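# Place a tray bottle upright in the crate's empty slot

## Task

Pick up a bottle from the tray and set it standing upright in the one empty slot of the crate. It counts only if the bottle stays there with no help from the robot once released. The crate and tray must end neither tipped nor shifted from their places, nothing may end up knocked or set off the table, and whatever the robot last touched must not settle downward by more than about a fingernail's width (roughly 1 cm) once let go.

## Robot and tools

Robot: two arms, left_arm and right_arm, each with a parallel two-finger gripper. left_arm sits on the +y side; the names do not match left or right in the camera images. Arm bases may be tilted and may stand on mounting plates held by a metal frame behind them; the plates and frame are fixed obstacles, and a "too close" message counts a plate plus its side of the frame as belonging to that arm.

Frame: one shared scene frame. Origin on the table surface midway between the arms, +x out across the table, +z upward, +y toward left_arm. Positions are in metres; orientations are quaternions written w first (qw, qx, qy, qz). Reported hand positions can be somewhat off, more so when an arm reaches far.

Gripper axes: the fingers extend along the gripper's +z and separate along its y. The reported end_effector_position is the point between the finger pads when shut, about 2 cm short of the fingertips; closing pushes the tips about 10 mm further along +z.

The 16-number row: every pose command is a single list of 16 numbers covering both arms, even if only one moves: left x, y, z, qw, qx, qy, qz, opening, then right x, y, z, qw, qx, qy, qz, opening. x, y, z and the quaternion are absolute targets (a pose) in the scene frame, not offsets. Opening runs from -1 (closed) to +1 (fully open, 0.084 m). To keep an arm still, resend the exact pose from the last result taken before it stopped, with its intended opening, in every call; to hold a gripper's orientation, repeat the same quaternion rather than copying a possibly drifted reported one.

execute_actions(actions): actions is a list of actions; each action is a list of 1 to 15 rows of 16 numbers. Each row is applied for one control step of 1/30 s; if fewer than 15 rows are given, the last is repeated to fill 15 steps. An empty list just returns state and images. An action is rejected for both arms if any target lies more than 0.6 m from that gripper's current position along any of the gripper's own axes; if the first action fails this against the last reported state, or any action is malformed, nothing in the call runs. Each step the command is clipped to within 70 mm and 16 degrees of the measured pose, so a distant target takes several actions; after an action the arm continues only to its last clipped pose. Position wins over orientation if both cannot be met. Elbows stop just short of straight.

move(target, speed, blocking): target is one 16-number row of absolute poses and openings as above. Each gripper travels a straight line toward its pose, turning the short way; all paths finish together, lasting 0.5 to 10 s (cut off at 10 s if longer). speed is the top path speed in m/s, 0.002 to 0.5, default 0.25; rotation is capped at twice that value in rad/s. Openings are applied at the start. Paths ignore obstacles and the other arm; grippers can lag, stray, or overshoot the speed, especially near full reach. Faster contact and targets set deeper past a surface press harder. The result adds a "move:" line with the ending (done, off_target, moving, held, fault), limits that acted (paced = pose clipped; held = some steps blocked, after which the arm may speed up sharply), and each gripper's distance from its pose. If only one arm is named, the other finished at rest. With blocking=false the result comes back after 0.5 s while motion continues; no new rows or moves are accepted until a result shows the move ended, so use wait or stop.

wait(seconds): 0 to 10; the scene runs with the last commands held; returns early if a running move ends.
stop(): brakes a running move; needs room, more at speed; fingers keep moving.
zoom_image(camera, region): camera is cam_high, cam_low, cam_left_wrist or cam_right_wrist (each 672x504); region is [x0, y0, x1, y1] in pixels from the top-left, at most 504 by 504.
finished_scene(scene): pass the number of the scene being ended; the robot first holds the last command, then the outcome is reported. Irreversible.

Results: a state line per arm with pose and linear/angular velocity; "Hand target" lines giving the pose each controller is now driving toward; grip_measured, the actual finger opening on the -1..1 scale; "pose unreachable" when the clearance check altered or blocked a command; plus fault and heat warnings. Images follow in camera order.

Gripping: to hold something, keep commanding an opening clearly below grip_measured; the larger the gap, the harder the squeeze (about 24 N per pad up to roughly 6 cm width). Closing fast can overpress and even spring the fingers open. Resending grip_measured still grips lightly on parts up to about 6 cm; wider ones may slip.

Hazards: contact torque reaching a joint's load limit (waist and shoulder 44, upper arm roll, elbow and forearm roll 26.4, wrist pitch and wrist roll 17.6 N m, held weight included) triggers a torque fault: the arm backs off, freezes for 10 s and drops the rest of the call. Holding loads heats motors; MOTOR HOT appears from 65 °C and at 80 °C an OVER-TEMPERATURE FAULT brakes the arm until it cools. Keep the arms from striking or pressing each other. Loose objects or a held part may occasionally be tugged or nudged by outside disturbances. The simulation keeps running while replies are composed, with the robot holding its last command. Avoid drops, slips, slams and heavy pushes; do not tilt or shove the crate or tray, and release the bottle so it stands unsupported.

Each tool is called by a JSON object that holds its "name" and its "arguments".

## Session

{"name": "execute_actions", "arguments": {"actions": []}}

Scene clock: 0.00 s.
left_arm: end_effector_position=(+0.2192, +0.4207, +0.3160) grip_measured=+1.00 end_effector_quat_wxyz=(+0.364, +0.151, +0.912, -0.113) end_effector_velocity=(-0.000, +0.000, -0.000) end_effector_angular_velocity=(+0.000, -0.000, -0.001) | right_arm: end_effector_position=(+0.4276, -0.5871, +0.2582) grip_measured=+1.00 end_effector_quat_wxyz=(-0.024, +0.924, -0.379, -0.039) end_effector_velocity=(+0.000, +0.000, +0.001) end_effector_angular_velocity=(-0.001, -0.002, +0.001)
Joint positions: left_arm=[ 0.897 -0.948  0.12   0.462 -0.689  1.456 -1.591  0.084] | right_arm=[-0.434  0.022 -0.006  1.246  0.037  1.309  0.224  0.084]
Joint velocities: left_arm=[ 0.     0.001  0.    -0.     0.     0.     0.002 -0.   ] | right_arm=[ 0.001 -0.002  0.001  0.001  0.     0.     0.     0.   ]
Hand target (left_arm): +0.219, +0.421, +0.316; +0.364, +0.151, +0.912, -0.113
Hand target (right_arm): +0.428, -0.587, +0.258; -0.024, +0.924, -0.379, -0.039

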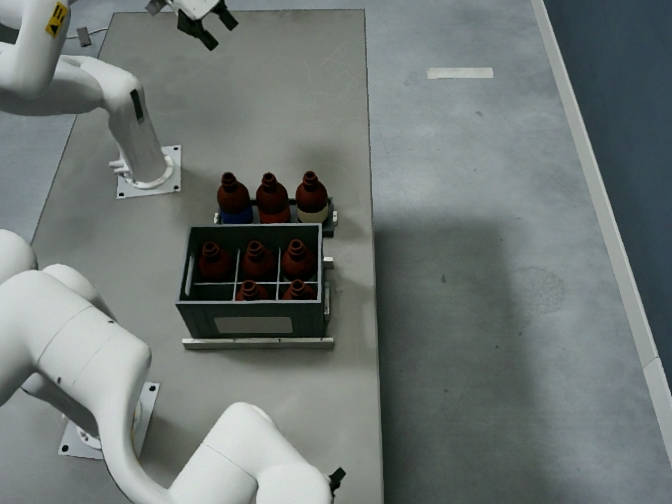

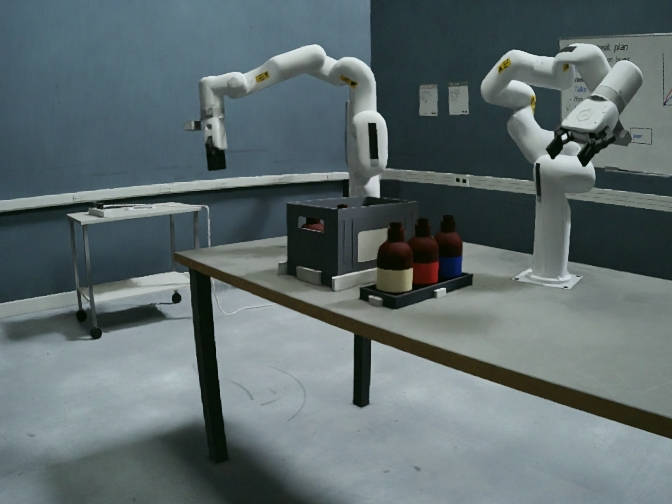

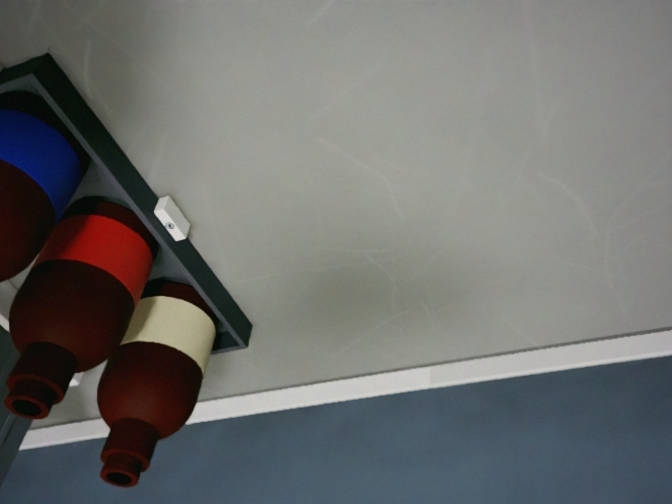

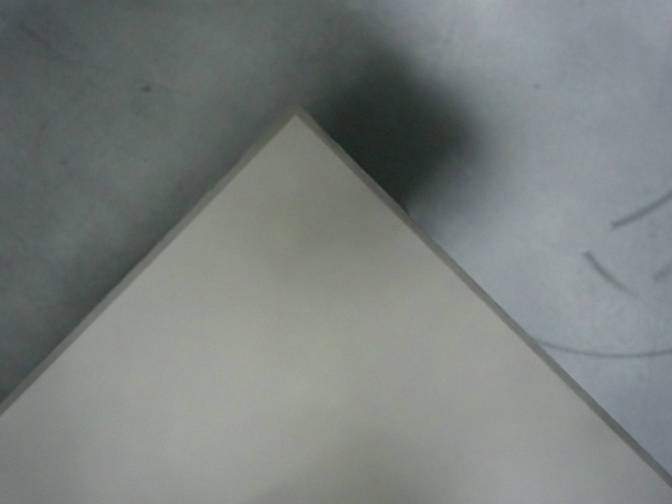

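{"name": "move", "arguments": {"target": [0.3,0.22,0.4,0,0.7071,-0.7071,0,1,0.4276,-0.5871,0.2582,-0.024,0.924,-0.379,-0.039,1], "speed": 0.4}}

{"name": "move", "arguments": {"target": [0.3,0.22,0.28,0,0.7071,-0.7071,0,1,0.4276,-0.5871,0.2582,-0.024,0.924,-0.379,-0.039,1]}}

Scene clock: 4.53 s.
left_arm: end_effector_position=(+0.3006, +0.2205, +0.4001) grip_measured=+1.00 end_effector_quat_wxyz=(-0.000, -0.707, +0.708, -0.001) end_effector_velocity=(+0.001, -0.001, +0.001) end_effector_angular_velocity=(-0.002, +0.006, +0.009) | right_arm: end_effector_position=(+0.4276, -0.5871, +0.2582) grip_measured=+1.00 end_effector_quat_wxyz=(-0.024, +0.924, -0.379, -0.039) end_effector_velocity=(-0.000, -0.001, -0.001) end_effector_angular_velocity=(+0.000, +0.001, -0.002)
Joint positions: left_arm=[ 1.425 -1.194 -0.683  1.247 -0.794  2.174 -3.944  0.084] | right_arm=[-0.434  0.021 -0.006  1.245  0.037  1.308  0.224  0.084]
Joint velocities: left_arm=[ 0.006  0.003 -0.004  0.01  -0.001  0.008 -0.012 -0.   ] | right_arm=[-0.001  0.001 -0.    -0.     0.    -0.001  0.     0.   ]
Hand target (left_arm): +0.301, +0.220, +0.400; +0.001, +0.707, -0.707, +0.000
Hand target (right_arm): +0.428, -0.587, +0.258; -0.024, +0.924, -0.379, -0.039
Off the commanded pose (left_arm): 0.001 m, 0 deg.
Off the commanded pose (right_arm): 0.000 m, 0 deg.
move: done

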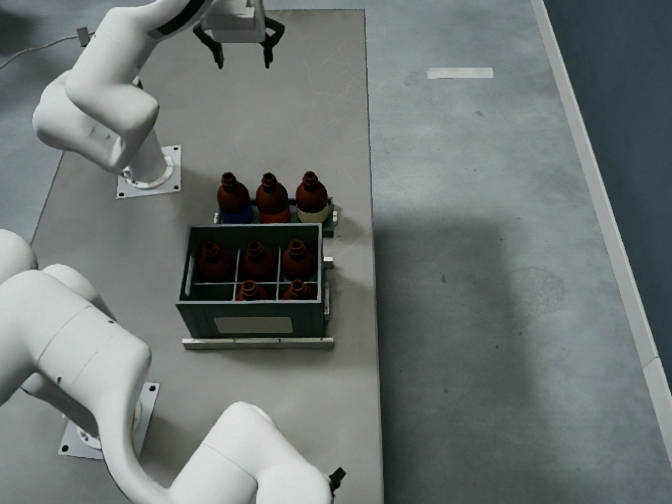

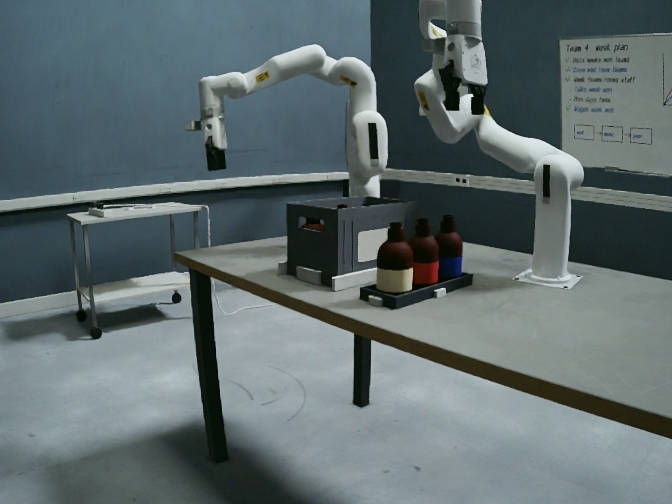

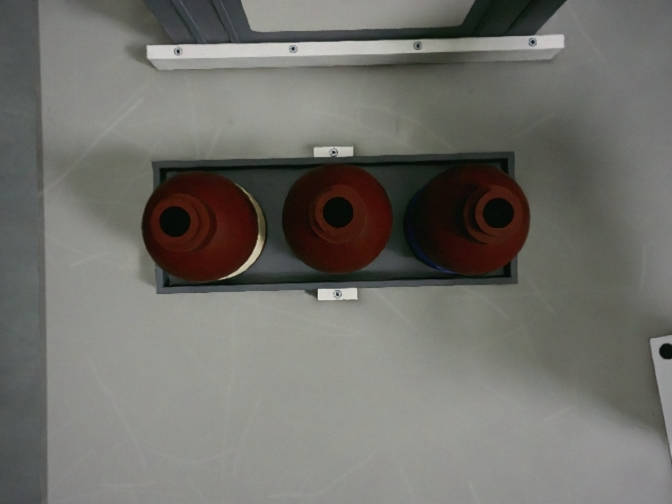

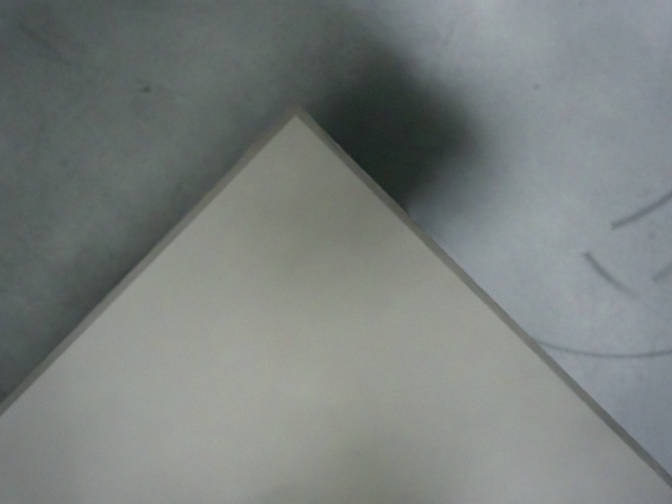

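Scene clock: 5.63 s.
left_arm: end_effector_position=(+0.3000, +0.2201, +0.2804) grip_measured=+1.00 end_effector_quat_wxyz=(+0.000, -0.707, +0.707, -0.000) end_effector_velocity=(-0.000, -0.000, -0.003) end_effector_angular_velocity=(+0.001, +0.003, -0.001) | right_arm: end_effector_position=(+0.4276, -0.5871, +0.2582) grip_measured=+1.00 end_effector_quat_wxyz=(-0.024, +0.924, -0.379, -0.039) end_effector_velocity=(-0.000, -0.000, -0.001) end_effector_angular_velocity=(+0.001, +0.002, +0.000)
Joint positions: left_arm=[ 1.338 -1.458 -0.813  0.879 -0.945  2.042 -3.898  0.084] | right_arm=[-0.434  0.021 -0.006  1.245  0.037  1.308  0.224  0.084]
Joint velocities: left_arm=[-0.002 -0.004 -0.006 -0.005 -0.003 -0.002  0.    -0.   ] | right_arm=[ 0.     0.002 -0.     0.    -0.     0.     0.    -0.   ]
Hand target (left_arm): +0.300, +0.220, +0.280; +0.000, +0.707, -0.707, -0.000
Hand target (right_arm): +0.428, -0.587, +0.258; -0.024, +0.924, -0.379, -0.039
Off the commanded pose (left_arm): 0.000 m, 0 deg.
Off the commanded pose (right_arm): 0.000 m, 0 deg.
move: done

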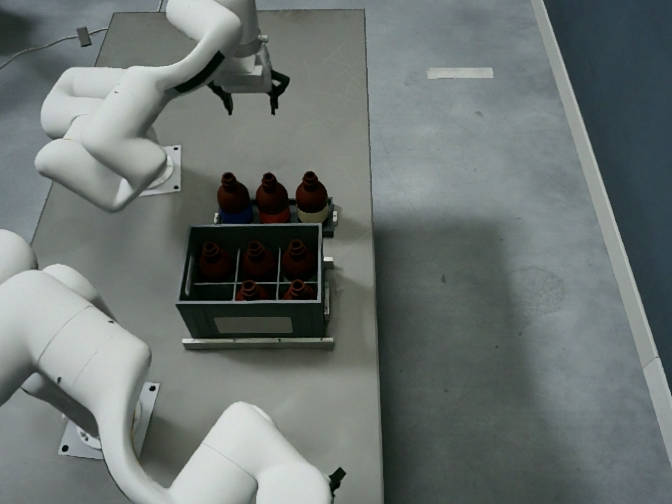

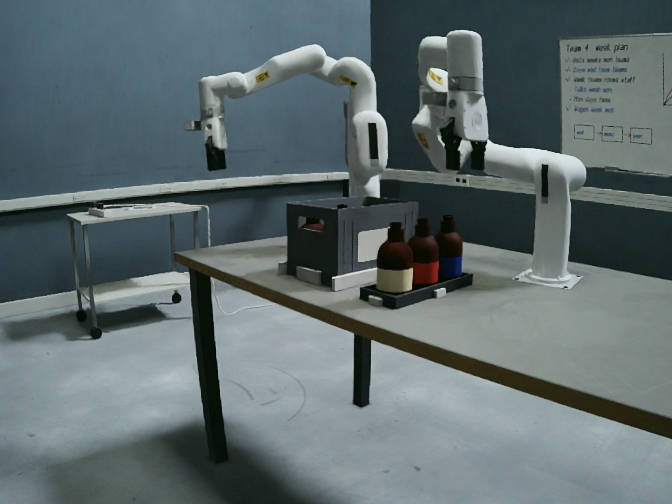

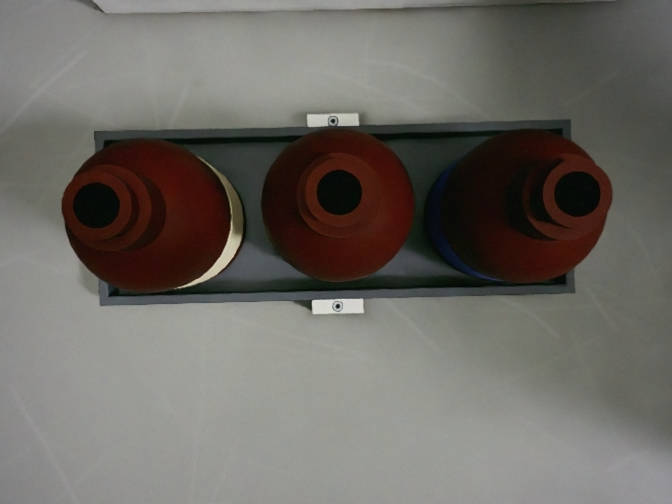

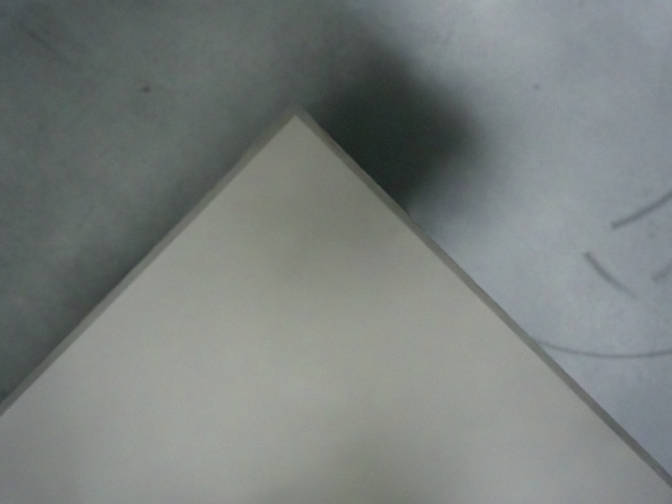

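{"name": "move", "arguments": {"target": [0.25,0.5,0.35,0,0.7071,-0.7071,0,1,0.2,-0.13,0.36,0,1,0,0,1], "speed": 0.4}}

{"name": "move", "arguments": {"target": [0.25,0.5,0.35,0,0.7071,-0.7071,0,1,0.299,0.125,0.28,0,1,0,0,0.4], "speed": 0.4}}

Scene clock: 8.70 s.
left_arm: end_effector_position=(+0.2491, +0.4996, +0.3500) grip_measured=+1.00 end_effector_quat_wxyz=(-0.000, -0.707, +0.707, +0.000) end_effector_velocity=(-0.000, +0.001, -0.000) end_effector_angular_velocity=(-0.002, +0.000, +0.002) | right_arm: end_effector_position=(+0.2000, -0.1292, +0.3597) grip_measured=+1.00 end_effector_quat_wxyz=(-0.002, +1.000, +0.001, -0.002) end_effector_velocity=(-0.001, +0.003, +0.001) end_effector_angular_velocity=(-0.002, -0.003, +0.004)
Joint positions: left_arm=[ 1.834 -0.884 -0.783  1.055 -0.585  1.736 -3.393  0.084] | right_arm=[ 0.079 -0.834  0.55   0.955  0.405  1.7    0.419  0.084]
Joint velocities: left_arm=[ 0.002  0.003 -0.001  0.001  0.001 -0.    -0.001  0.   ] | right_arm=[0.001 0.001 0.007 0.006 0.002 0.001 0.004 0.   ]
Hand target (left_arm): +0.249, +0.500, +0.350; +0.000, +0.707, -0.707, -0.000
Hand target (right_arm): +0.200, -0.129, +0.360; -0.002, +1.000, +0.001, -0.001
Off the commanded pose (left_arm): 0.001 m, 0 deg.
Off the commanded pose (right_arm): 0.001 m, 0 deg.
move: done; limits=paced

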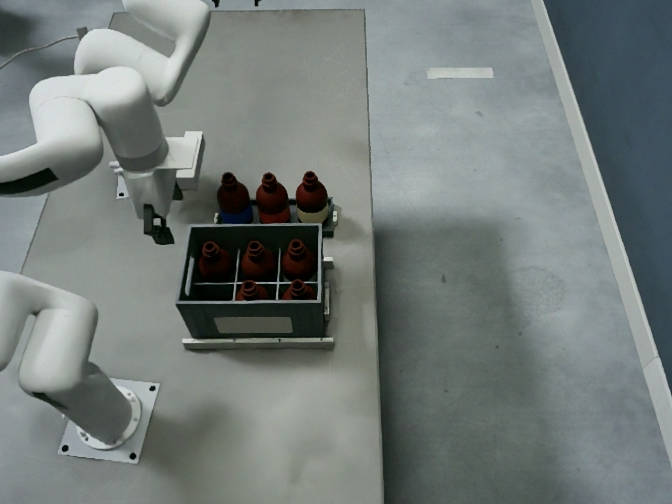

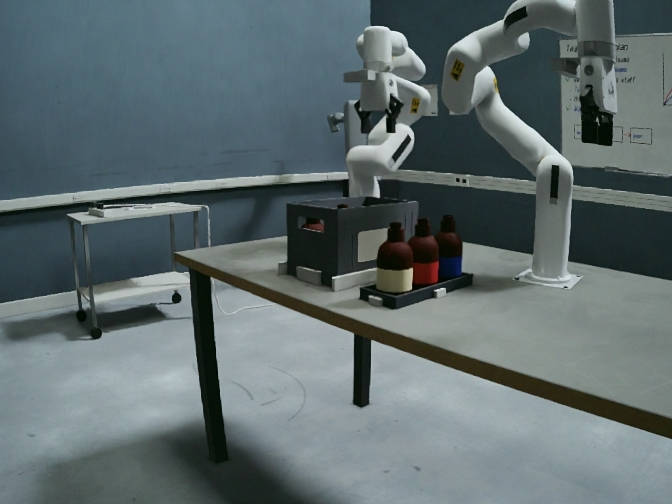

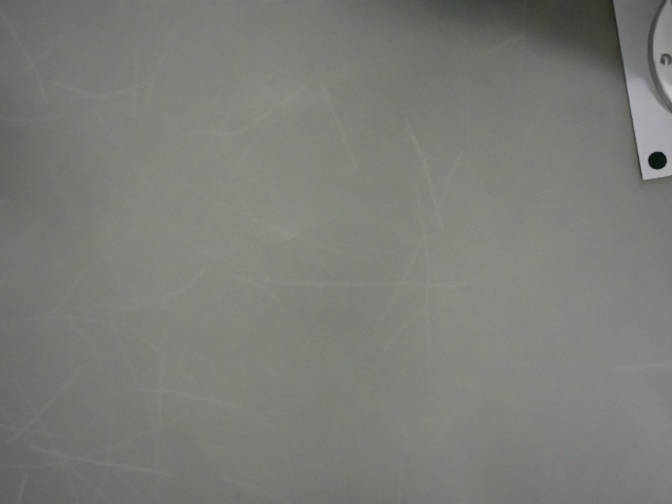

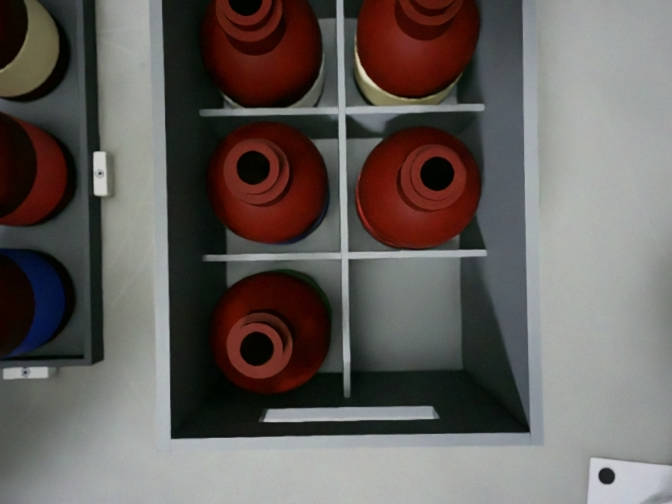

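Scene clock: 10.90 s.
left_arm: end_effector_position=(+0.2500, +0.5000, +0.3500) grip_measured=+1.00 end_effector_quat_wxyz=(+0.000, -0.707, +0.707, +0.000) end_effector_velocity=(-0.000, -0.000, -0.000) end_effector_angular_velocity=(-0.000, +0.000, +0.000) | right_arm: end_effector_position=(+0.2997, +0.1241, +0.2796) grip_measured=+0.39 end_effector_quat_wxyz=(+0.001, +1.000, -0.001, -0.001) end_effector_velocity=(+0.001, +0.001, +0.001) end_effector_angular_velocity=(-0.012, +0.005, -0.002)
Joint positions: left_arm=[ 1.836 -0.882 -0.785  1.057 -0.586  1.735 -3.395  0.084] | right_arm=[ 0.287  0.465  1.12   1.603 -0.421  1.406  1.335  0.061]
Joint velocities: left_arm=[-0.     0.    -0.    -0.     0.    -0.    -0.001 -0.   ] | right_arm=[ 0.021  0.015 -0.01   0.028 -0.008  0.027  0.004 -0.   ]
Hand target (left_arm): +0.250, +0.500, +0.350; -0.000, +0.707, -0.707, -0.000
Hand target (right_arm): +0.300, +0.124, +0.280; +0.002, +1.000, -0.001, -0.001
Off the commanded pose (left_arm): 0.000 m, 0 deg.
Off the commanded pose (right_arm): 0.001 m, 0 deg.
move: done; limits=paced

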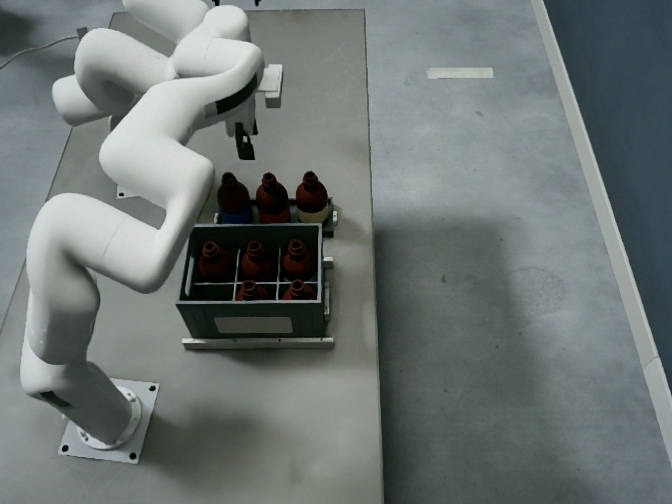

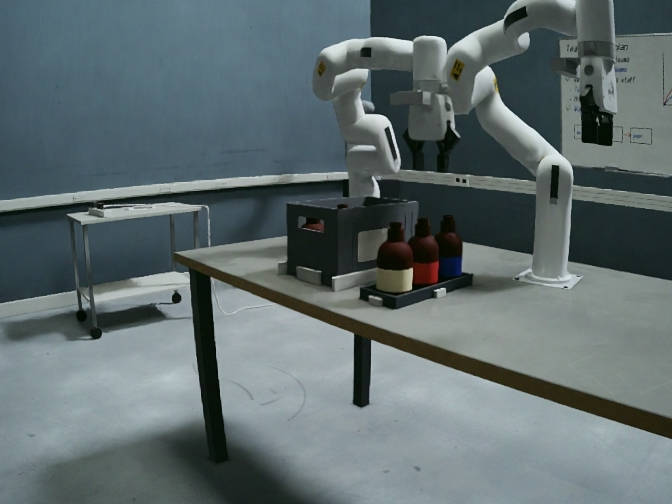

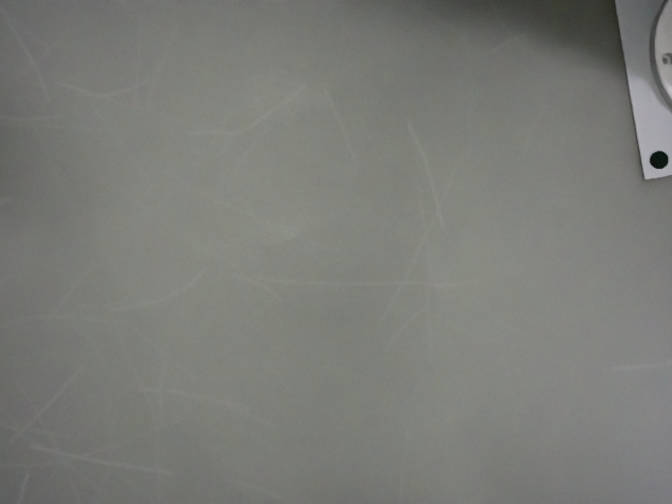

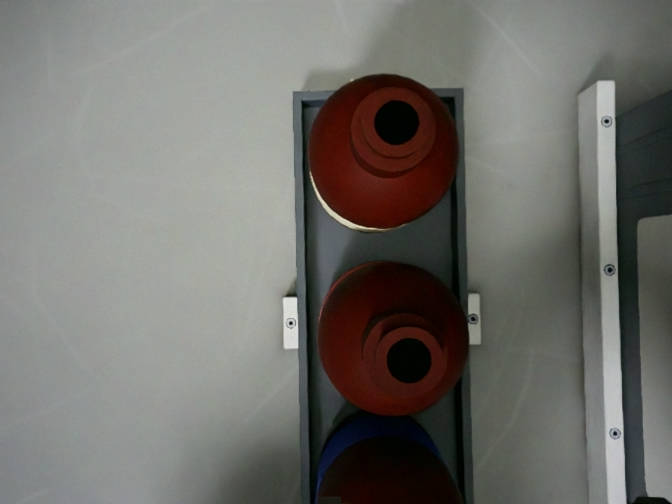

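{"name": "move", "arguments": {"target": [0.25,0.5,0.35,0,0.7071,-0.7071,0,1,0.33,0.128,0.2,0,1,0,0,0.4]}}

{"name": "move", "arguments": {"target": [0.25,0.5,0.35,0,0.7071,-0.7071,0,1,0.33,0.128,0.145,0,1,0,0,0.4], "speed": 0.12}}

{"name": "zoom_image", "arguments": {"camera": "cam_low", "region": [340,130,500,310]}}

{"name": "zoom_image", "arguments": {"camera": "cam_high", "region": [200,120,350,240]}}

Scene clock: 13.03 s.
left_arm: end_effector_position=(+0.2500, +0.5000, +0.3500) grip_measured=+1.00 end_effector_quat_wxyz=(+0.000, -0.707, +0.707, -0.000) end_effector_velocity=(-0.000, +0.000, +0.000) end_effector_angular_velocity=(+0.000, -0.000, -0.002) | right_arm: end_effector_position=(+0.3300, +0.1281, +0.2006) grip_measured=+0.39 end_effector_quat_wxyz=(-0.000, +1.000, -0.000, +0.000) end_effector_velocity=(+0.004, -0.002, -0.004) end_effector_angular_velocity=(-0.003, +0.001, -0.007)
Joint positions: left_arm=[ 1.836 -0.882 -0.785  1.057 -0.586  1.735 -3.395  0.084] | right_arm=[ 0.306  0.578  1.041  1.518 -0.521  1.245  1.345  0.061]
Joint velocities: left_arm=[-0.     0.     0.     0.     0.    -0.     0.002 -0.   ] | right_arm=[ 0.     0.007 -0.008  0.001 -0.004 -0.003  0.001  0.   ]
Hand target (left_arm): +0.250, +0.500, +0.350; -0.000, +0.707, -0.707, +0.000
Hand target (right_arm): +0.330, +0.128, +0.200; +0.000, +1.000, -0.000, +0.000
Off the commanded pose (left_arm): 0.000 m, 0 deg.
Off the commanded pose (right_arm): 0.001 m, 0 deg.
move: done

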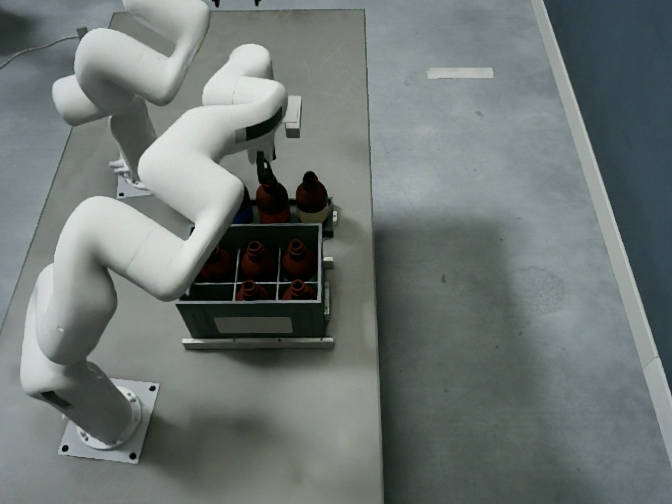

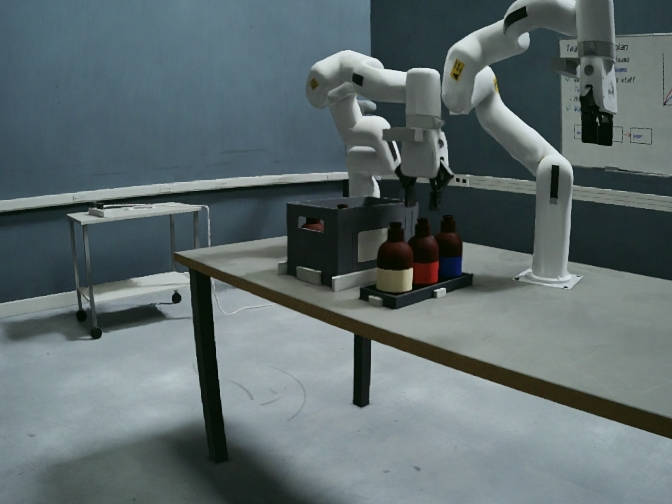

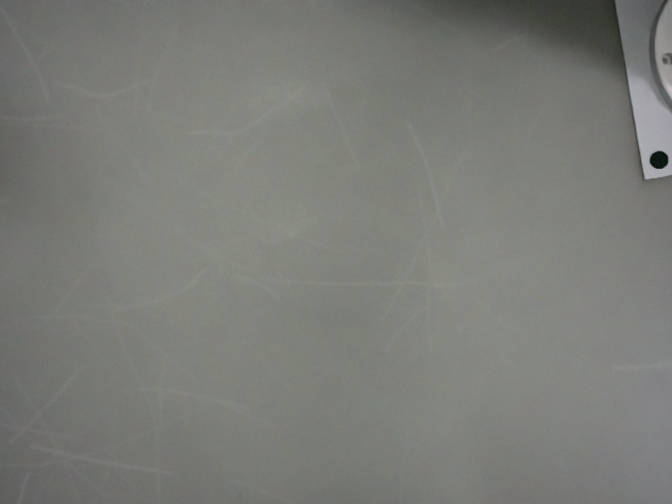

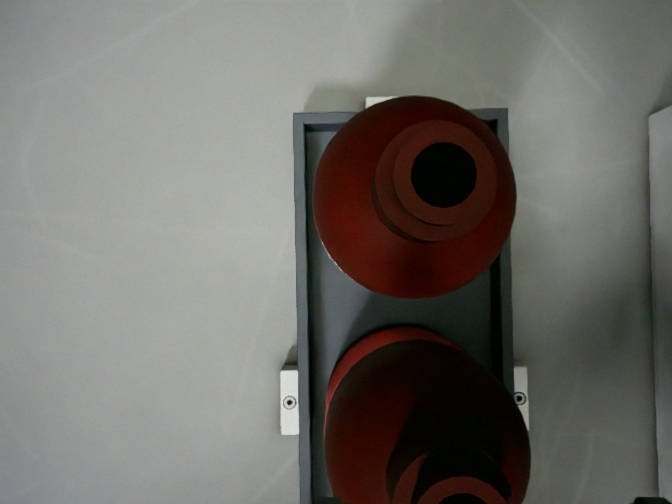

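Scene clock: 13.93 s.
left_arm: end_effector_position=(+0.2500, +0.5000, +0.3500) grip_measured=+1.00 end_effector_quat_wxyz=(+0.000, -0.707, +0.707, +0.000) end_effector_velocity=(+0.000, -0.000, -0.000) end_effector_angular_velocity=(-0.000, +0.000, -0.001) | right_arm: end_effector_position=(+0.3301, +0.1282, +0.1456) grip_measured=+0.39 end_effector_quat_wxyz=(-0.000, +1.000, -0.000, +0.000) end_effector_velocity=(+0.001, -0.001, -0.004) end_effector_angular_velocity=(-0.002, +0.000, -0.002)
Joint positions: left_arm=[ 1.836 -0.882 -0.785  1.057 -0.586  1.735 -3.395  0.084] | right_arm=[ 0.321  0.637  0.993  1.438 -0.585  1.127  1.384  0.061]
Joint velocities: left_arm=[ 0.  0. -0.  0. -0.  0.  0. -0.] | right_arm=[ 0.001  0.005 -0.005 -0.004 -0.004 -0.006  0.003  0.   ]
Hand target (left_arm): +0.250, +0.500, +0.350; +0.000, +0.707, -0.707, +0.000
Hand target (right_arm): +0.330, +0.128, +0.145; +0.000, +1.000, -0.000, +0.000
Off the commanded pose (left_arm): 0.000 m, 0 deg.
Off the commanded pose (right_arm): 0.001 m, 0 deg.
move: done

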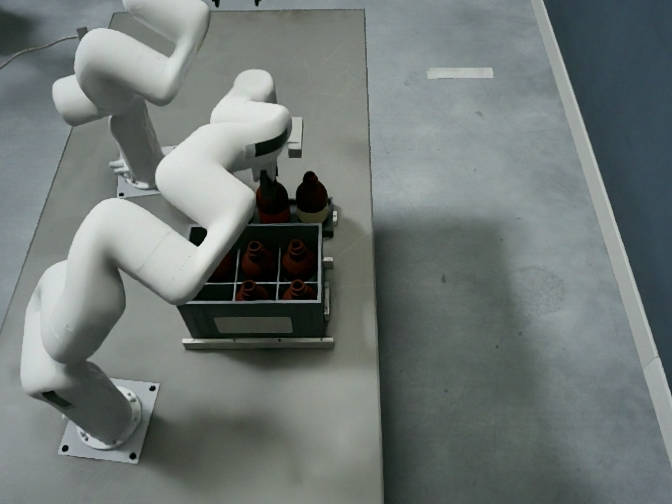

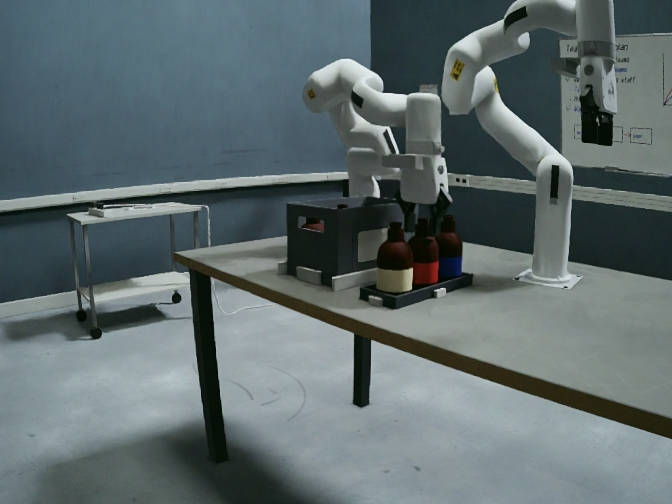

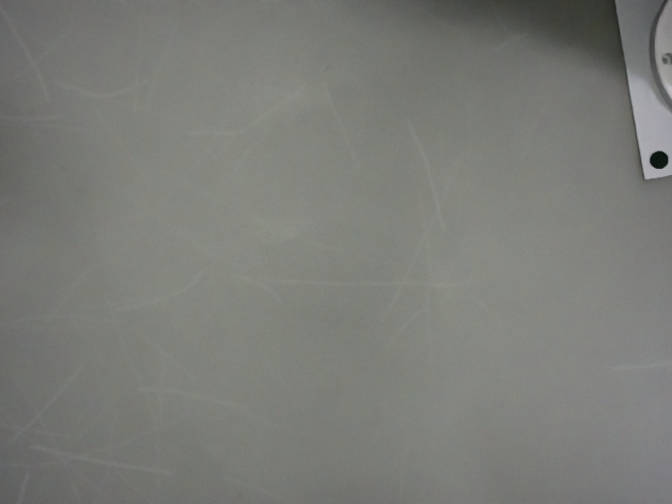

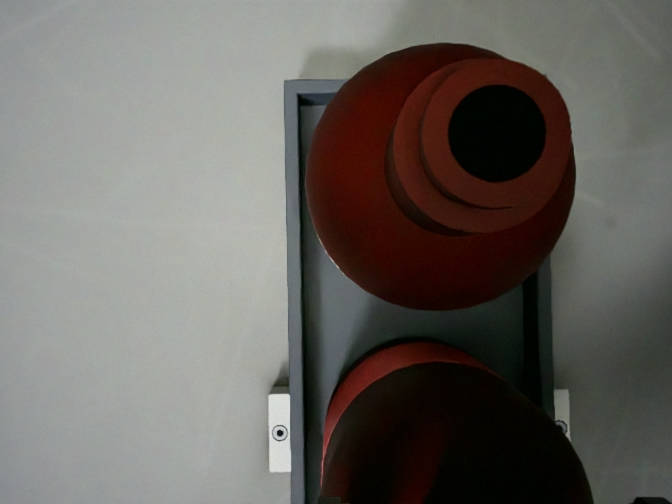

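Region (340, 130, 500, 310) of cam_low's 672x504 image, scaled by 2.800, with more detail than that image has.

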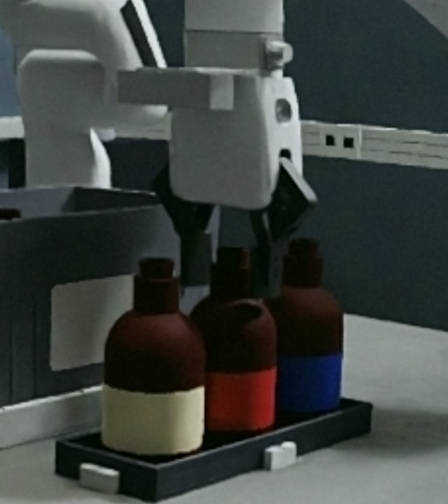

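Region (200, 120, 350, 240) of cam_high's 672x504 image, scaled by 3.360, with more detail than that image has; it fills the top 403 rows of this view, and the rest is white.

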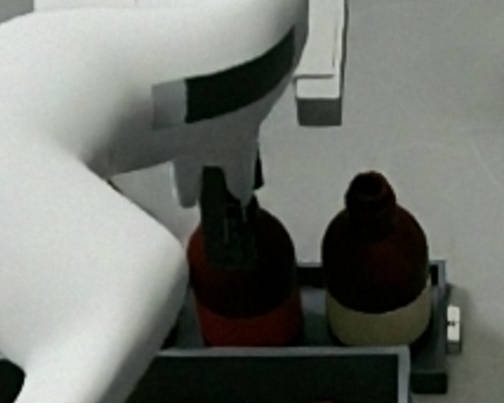

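{"name": "move", "arguments": {"target": [0.25,0.5,0.35,0,0.7071,-0.7071,0,1,0.33,0.128,0.147,0,1,0,0,-0.75]}}

{"name": "move", "arguments": {"target": [0.25,0.5,0.35,0,0.7071,-0.7071,0,1,0.33,0.128,0.345,0,1,0,0,-0.75]}}

{"name": "move", "arguments": {"target": [0.25,0.5,0.35,0,0.7071,-0.7071,0,1,0.223,-0.146,0.345,0,0.924,0.383,0,-0.75], "speed": 0.3}}

Scene clock: 15.93 s.
left_arm: end_effector_position=(+0.2500, +0.5000, +0.3500) grip_measured=+1.00 end_effector_quat_wxyz=(-0.000, -0.707, +0.707, -0.000) end_effector_velocity=(-0.000, +0.000, +0.000) end_effector_angular_velocity=(+0.001, -0.001, -0.000) | right_arm: end_effector_position=(+0.3300, +0.1279, +0.1469) grip_measured=-0.24 end_effector_quat_wxyz=(+0.000, +1.000, +0.000, -0.000) end_effector_velocity=(+0.002, +0.000, +0.002) end_effector_angular_velocity=(+0.002, -0.002, -0.002)
Joint positions: left_arm=[ 1.836 -0.882 -0.785  1.057 -0.586  1.735 -3.395  0.084] | right_arm=[ 0.32   0.635  0.995  1.439 -0.583  1.131  1.383  0.033]
Joint velocities: left_arm=[-0.    -0.     0.001  0.    -0.     0.     0.001  0.   ] | right_arm=[-0.001 -0.002  0.     0.003  0.001  0.001 -0.    -0.   ]
Hand target (left_arm): +0.250, +0.500, +0.350; -0.000, +0.707, -0.707, +0.000
Hand target (right_arm): +0.330, +0.128, +0.147; -0.000, +1.000, +0.000, -0.000
Off the commanded pose (left_arm): 0.000 m, 0 deg.
Off the commanded pose (right_arm): 0.000 m, 0 deg.
move: done

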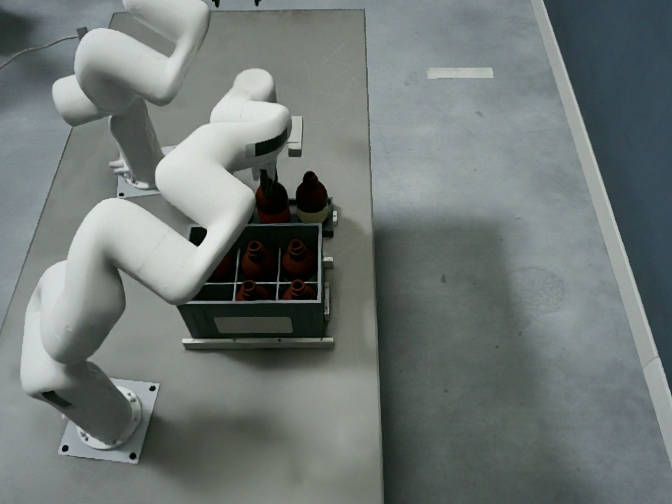

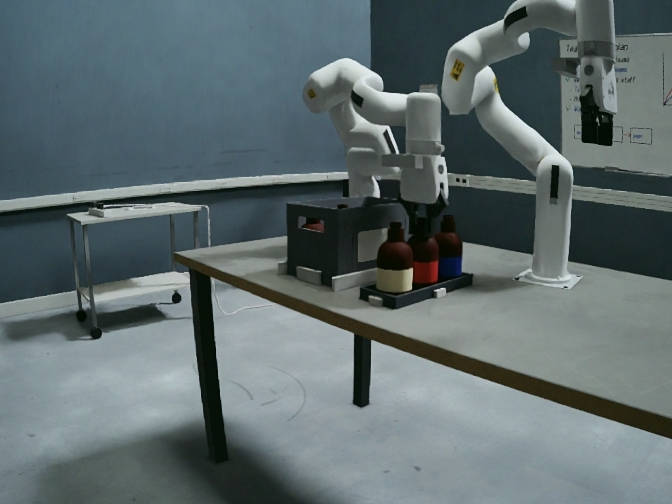

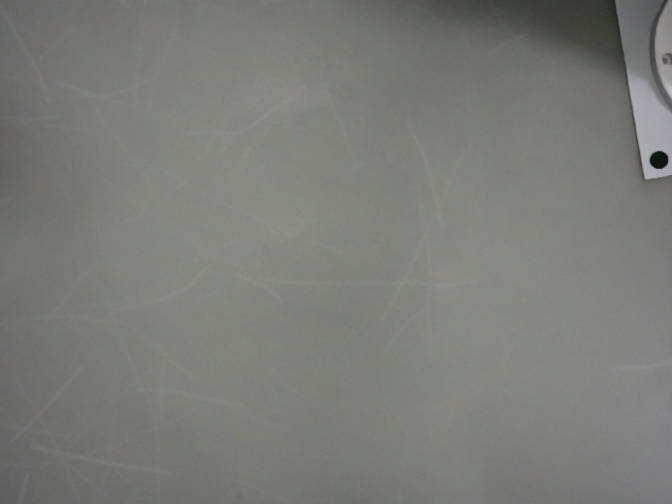

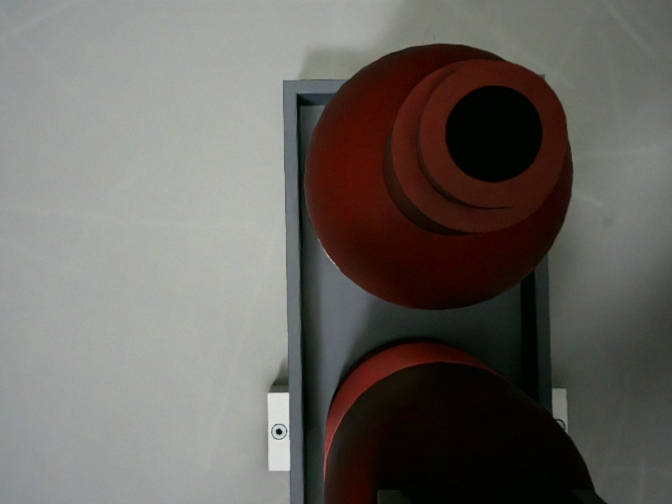

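Scene clock: 17.37 s.
left_arm: end_effector_position=(+0.2500, +0.5000, +0.3500) grip_measured=+1.00 end_effector_quat_wxyz=(+0.000, -0.707, +0.707, +0.000) end_effector_velocity=(-0.000, +0.000, -0.000) end_effector_angular_velocity=(-0.000, -0.000, +0.001) | right_arm: end_effector_position=(+0.3294, +0.1279, +0.3448) grip_measured=-0.24 end_effector_quat_wxyz=(-0.000, +1.000, +0.001, -0.000) end_effector_velocity=(-0.000, +0.000, +0.003) end_effector_angular_velocity=(-0.001, -0.001, +0.000)
Joint positions: left_arm=[ 1.836 -0.882 -0.785  1.057 -0.586  1.735 -3.395  0.084] | right_arm=[ 0.42   0.54   1.065  1.926 -0.467  1.635  1.279  0.033]
Joint velocities: left_arm=[ 0.     0.     0.    -0.     0.     0.    -0.001  0.   ] | right_arm=[ 0.008  0.002 -0.002  0.014 -0.003  0.011 -0.    -0.   ]
Hand target (left_arm): +0.250, +0.500, +0.350; +0.000, +0.707, -0.707, -0.000
Hand target (right_arm): +0.329, +0.128, +0.345; -0.000, +1.000, +0.001, -0.000
Off the commanded pose (left_arm): 0.000 m, 0 deg.
Off the commanded pose (right_arm): 0.001 m, 0 deg.
move: done

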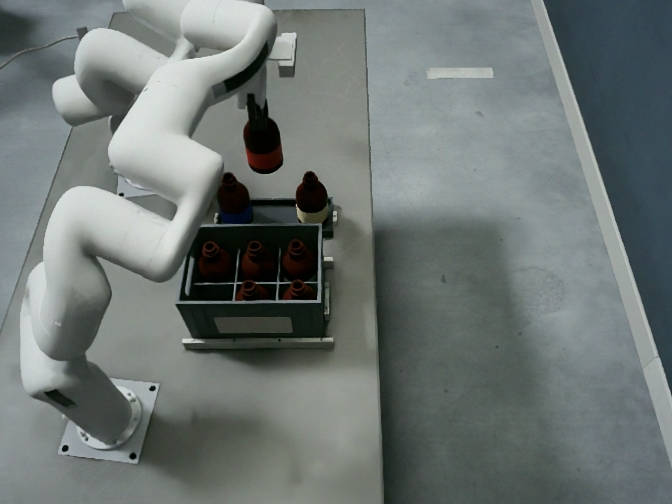

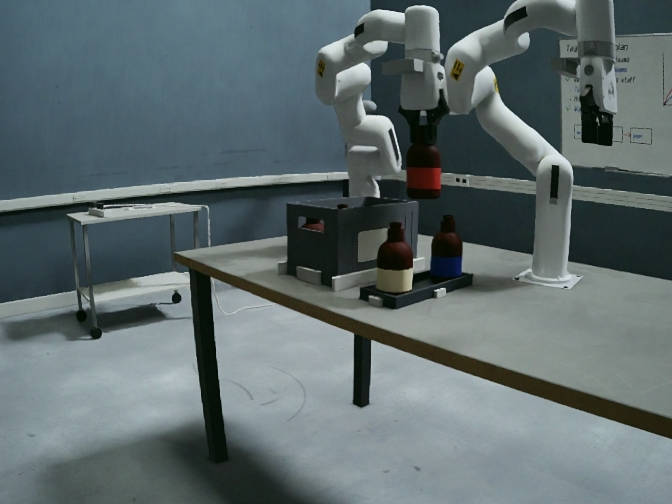

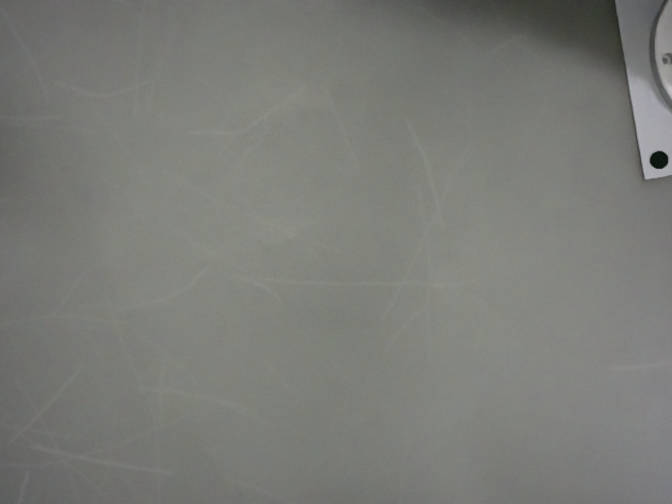

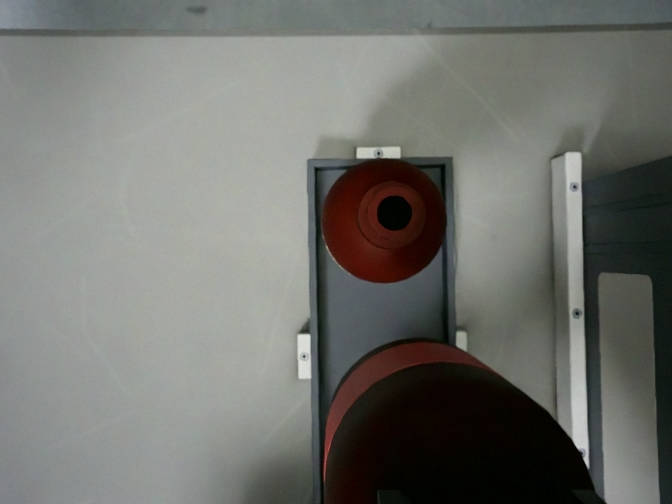

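Scene clock: 19.43 s.
left_arm: end_effector_position=(+0.2500, +0.5000, +0.3500) grip_measured=+1.00 end_effector_quat_wxyz=(-0.000, -0.707, +0.707, +0.000) end_effector_velocity=(-0.000, +0.000, -0.000) end_effector_angular_velocity=(-0.000, +0.000, -0.001) | right_arm: end_effector_position=(+0.2227, -0.1450, +0.3452) grip_measured=-0.24 end_effector_quat_wxyz=(-0.001, +0.924, +0.384, +0.001) end_effector_velocity=(-0.000, -0.001, +0.001) end_effector_angular_velocity=(+0.010, -0.006, +0.003)
Joint positions: left_arm=[ 1.836 -0.882 -0.785  1.057 -0.586  1.735 -3.395  0.084] | right_arm=[ 0.048 -0.818  0.538  0.907  0.386  1.641 -0.426  0.033]
Joint velocities: left_arm=[ 0.    -0.     0.    -0.     0.    -0.     0.001 -0.   ] | right_arm=[ 0.005 -0.01  -0.01  -0.008  0.005 -0.005 -0.007 -0.   ]
Hand target (left_arm): +0.250, +0.500, +0.350; +0.000, +0.707, -0.707, -0.000
Hand target (right_arm): +0.223, -0.145, +0.345; -0.001, +0.923, +0.384, +0.002
Off the commanded pose (left_arm): 0.000 m, 0 deg.
Off the commanded pose (right_arm): 0.001 m, 0 deg.
move: done; limits=paced

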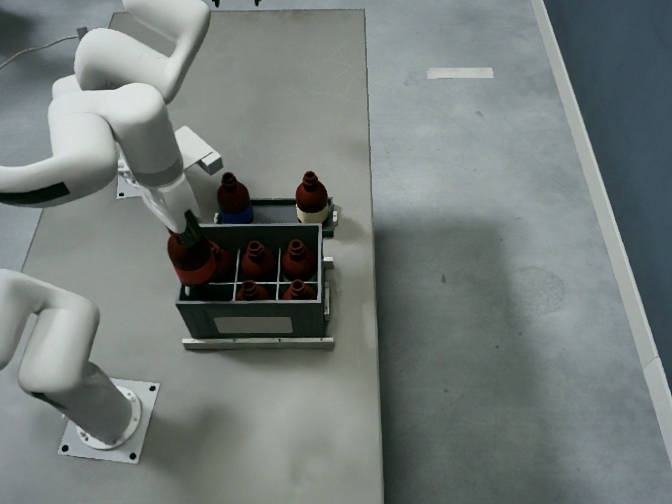

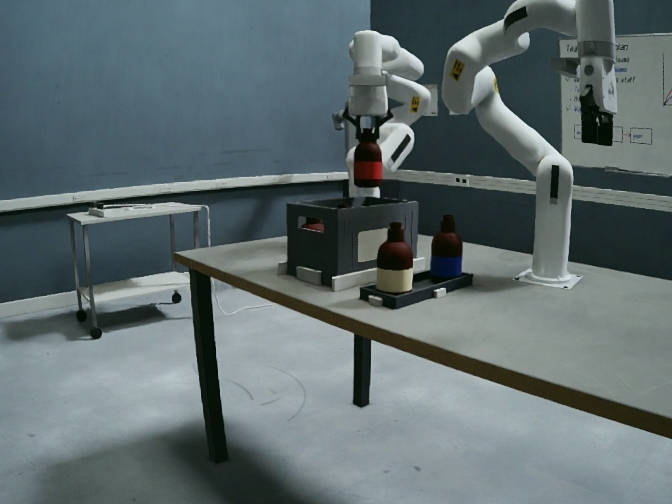

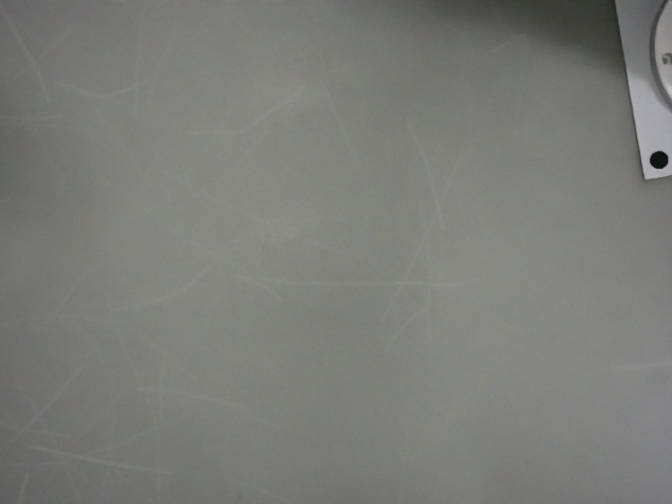

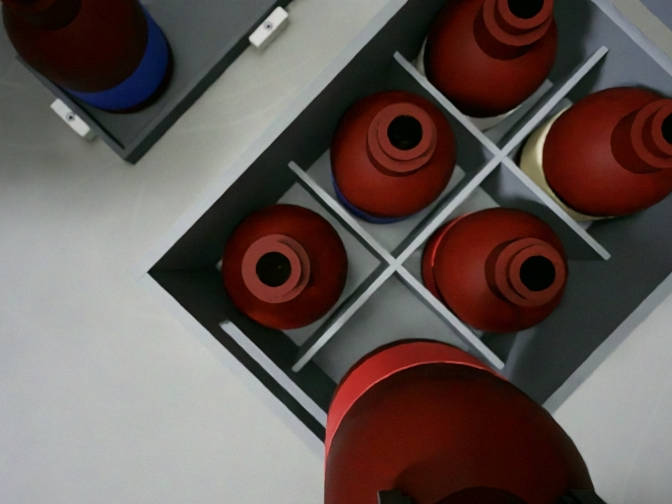

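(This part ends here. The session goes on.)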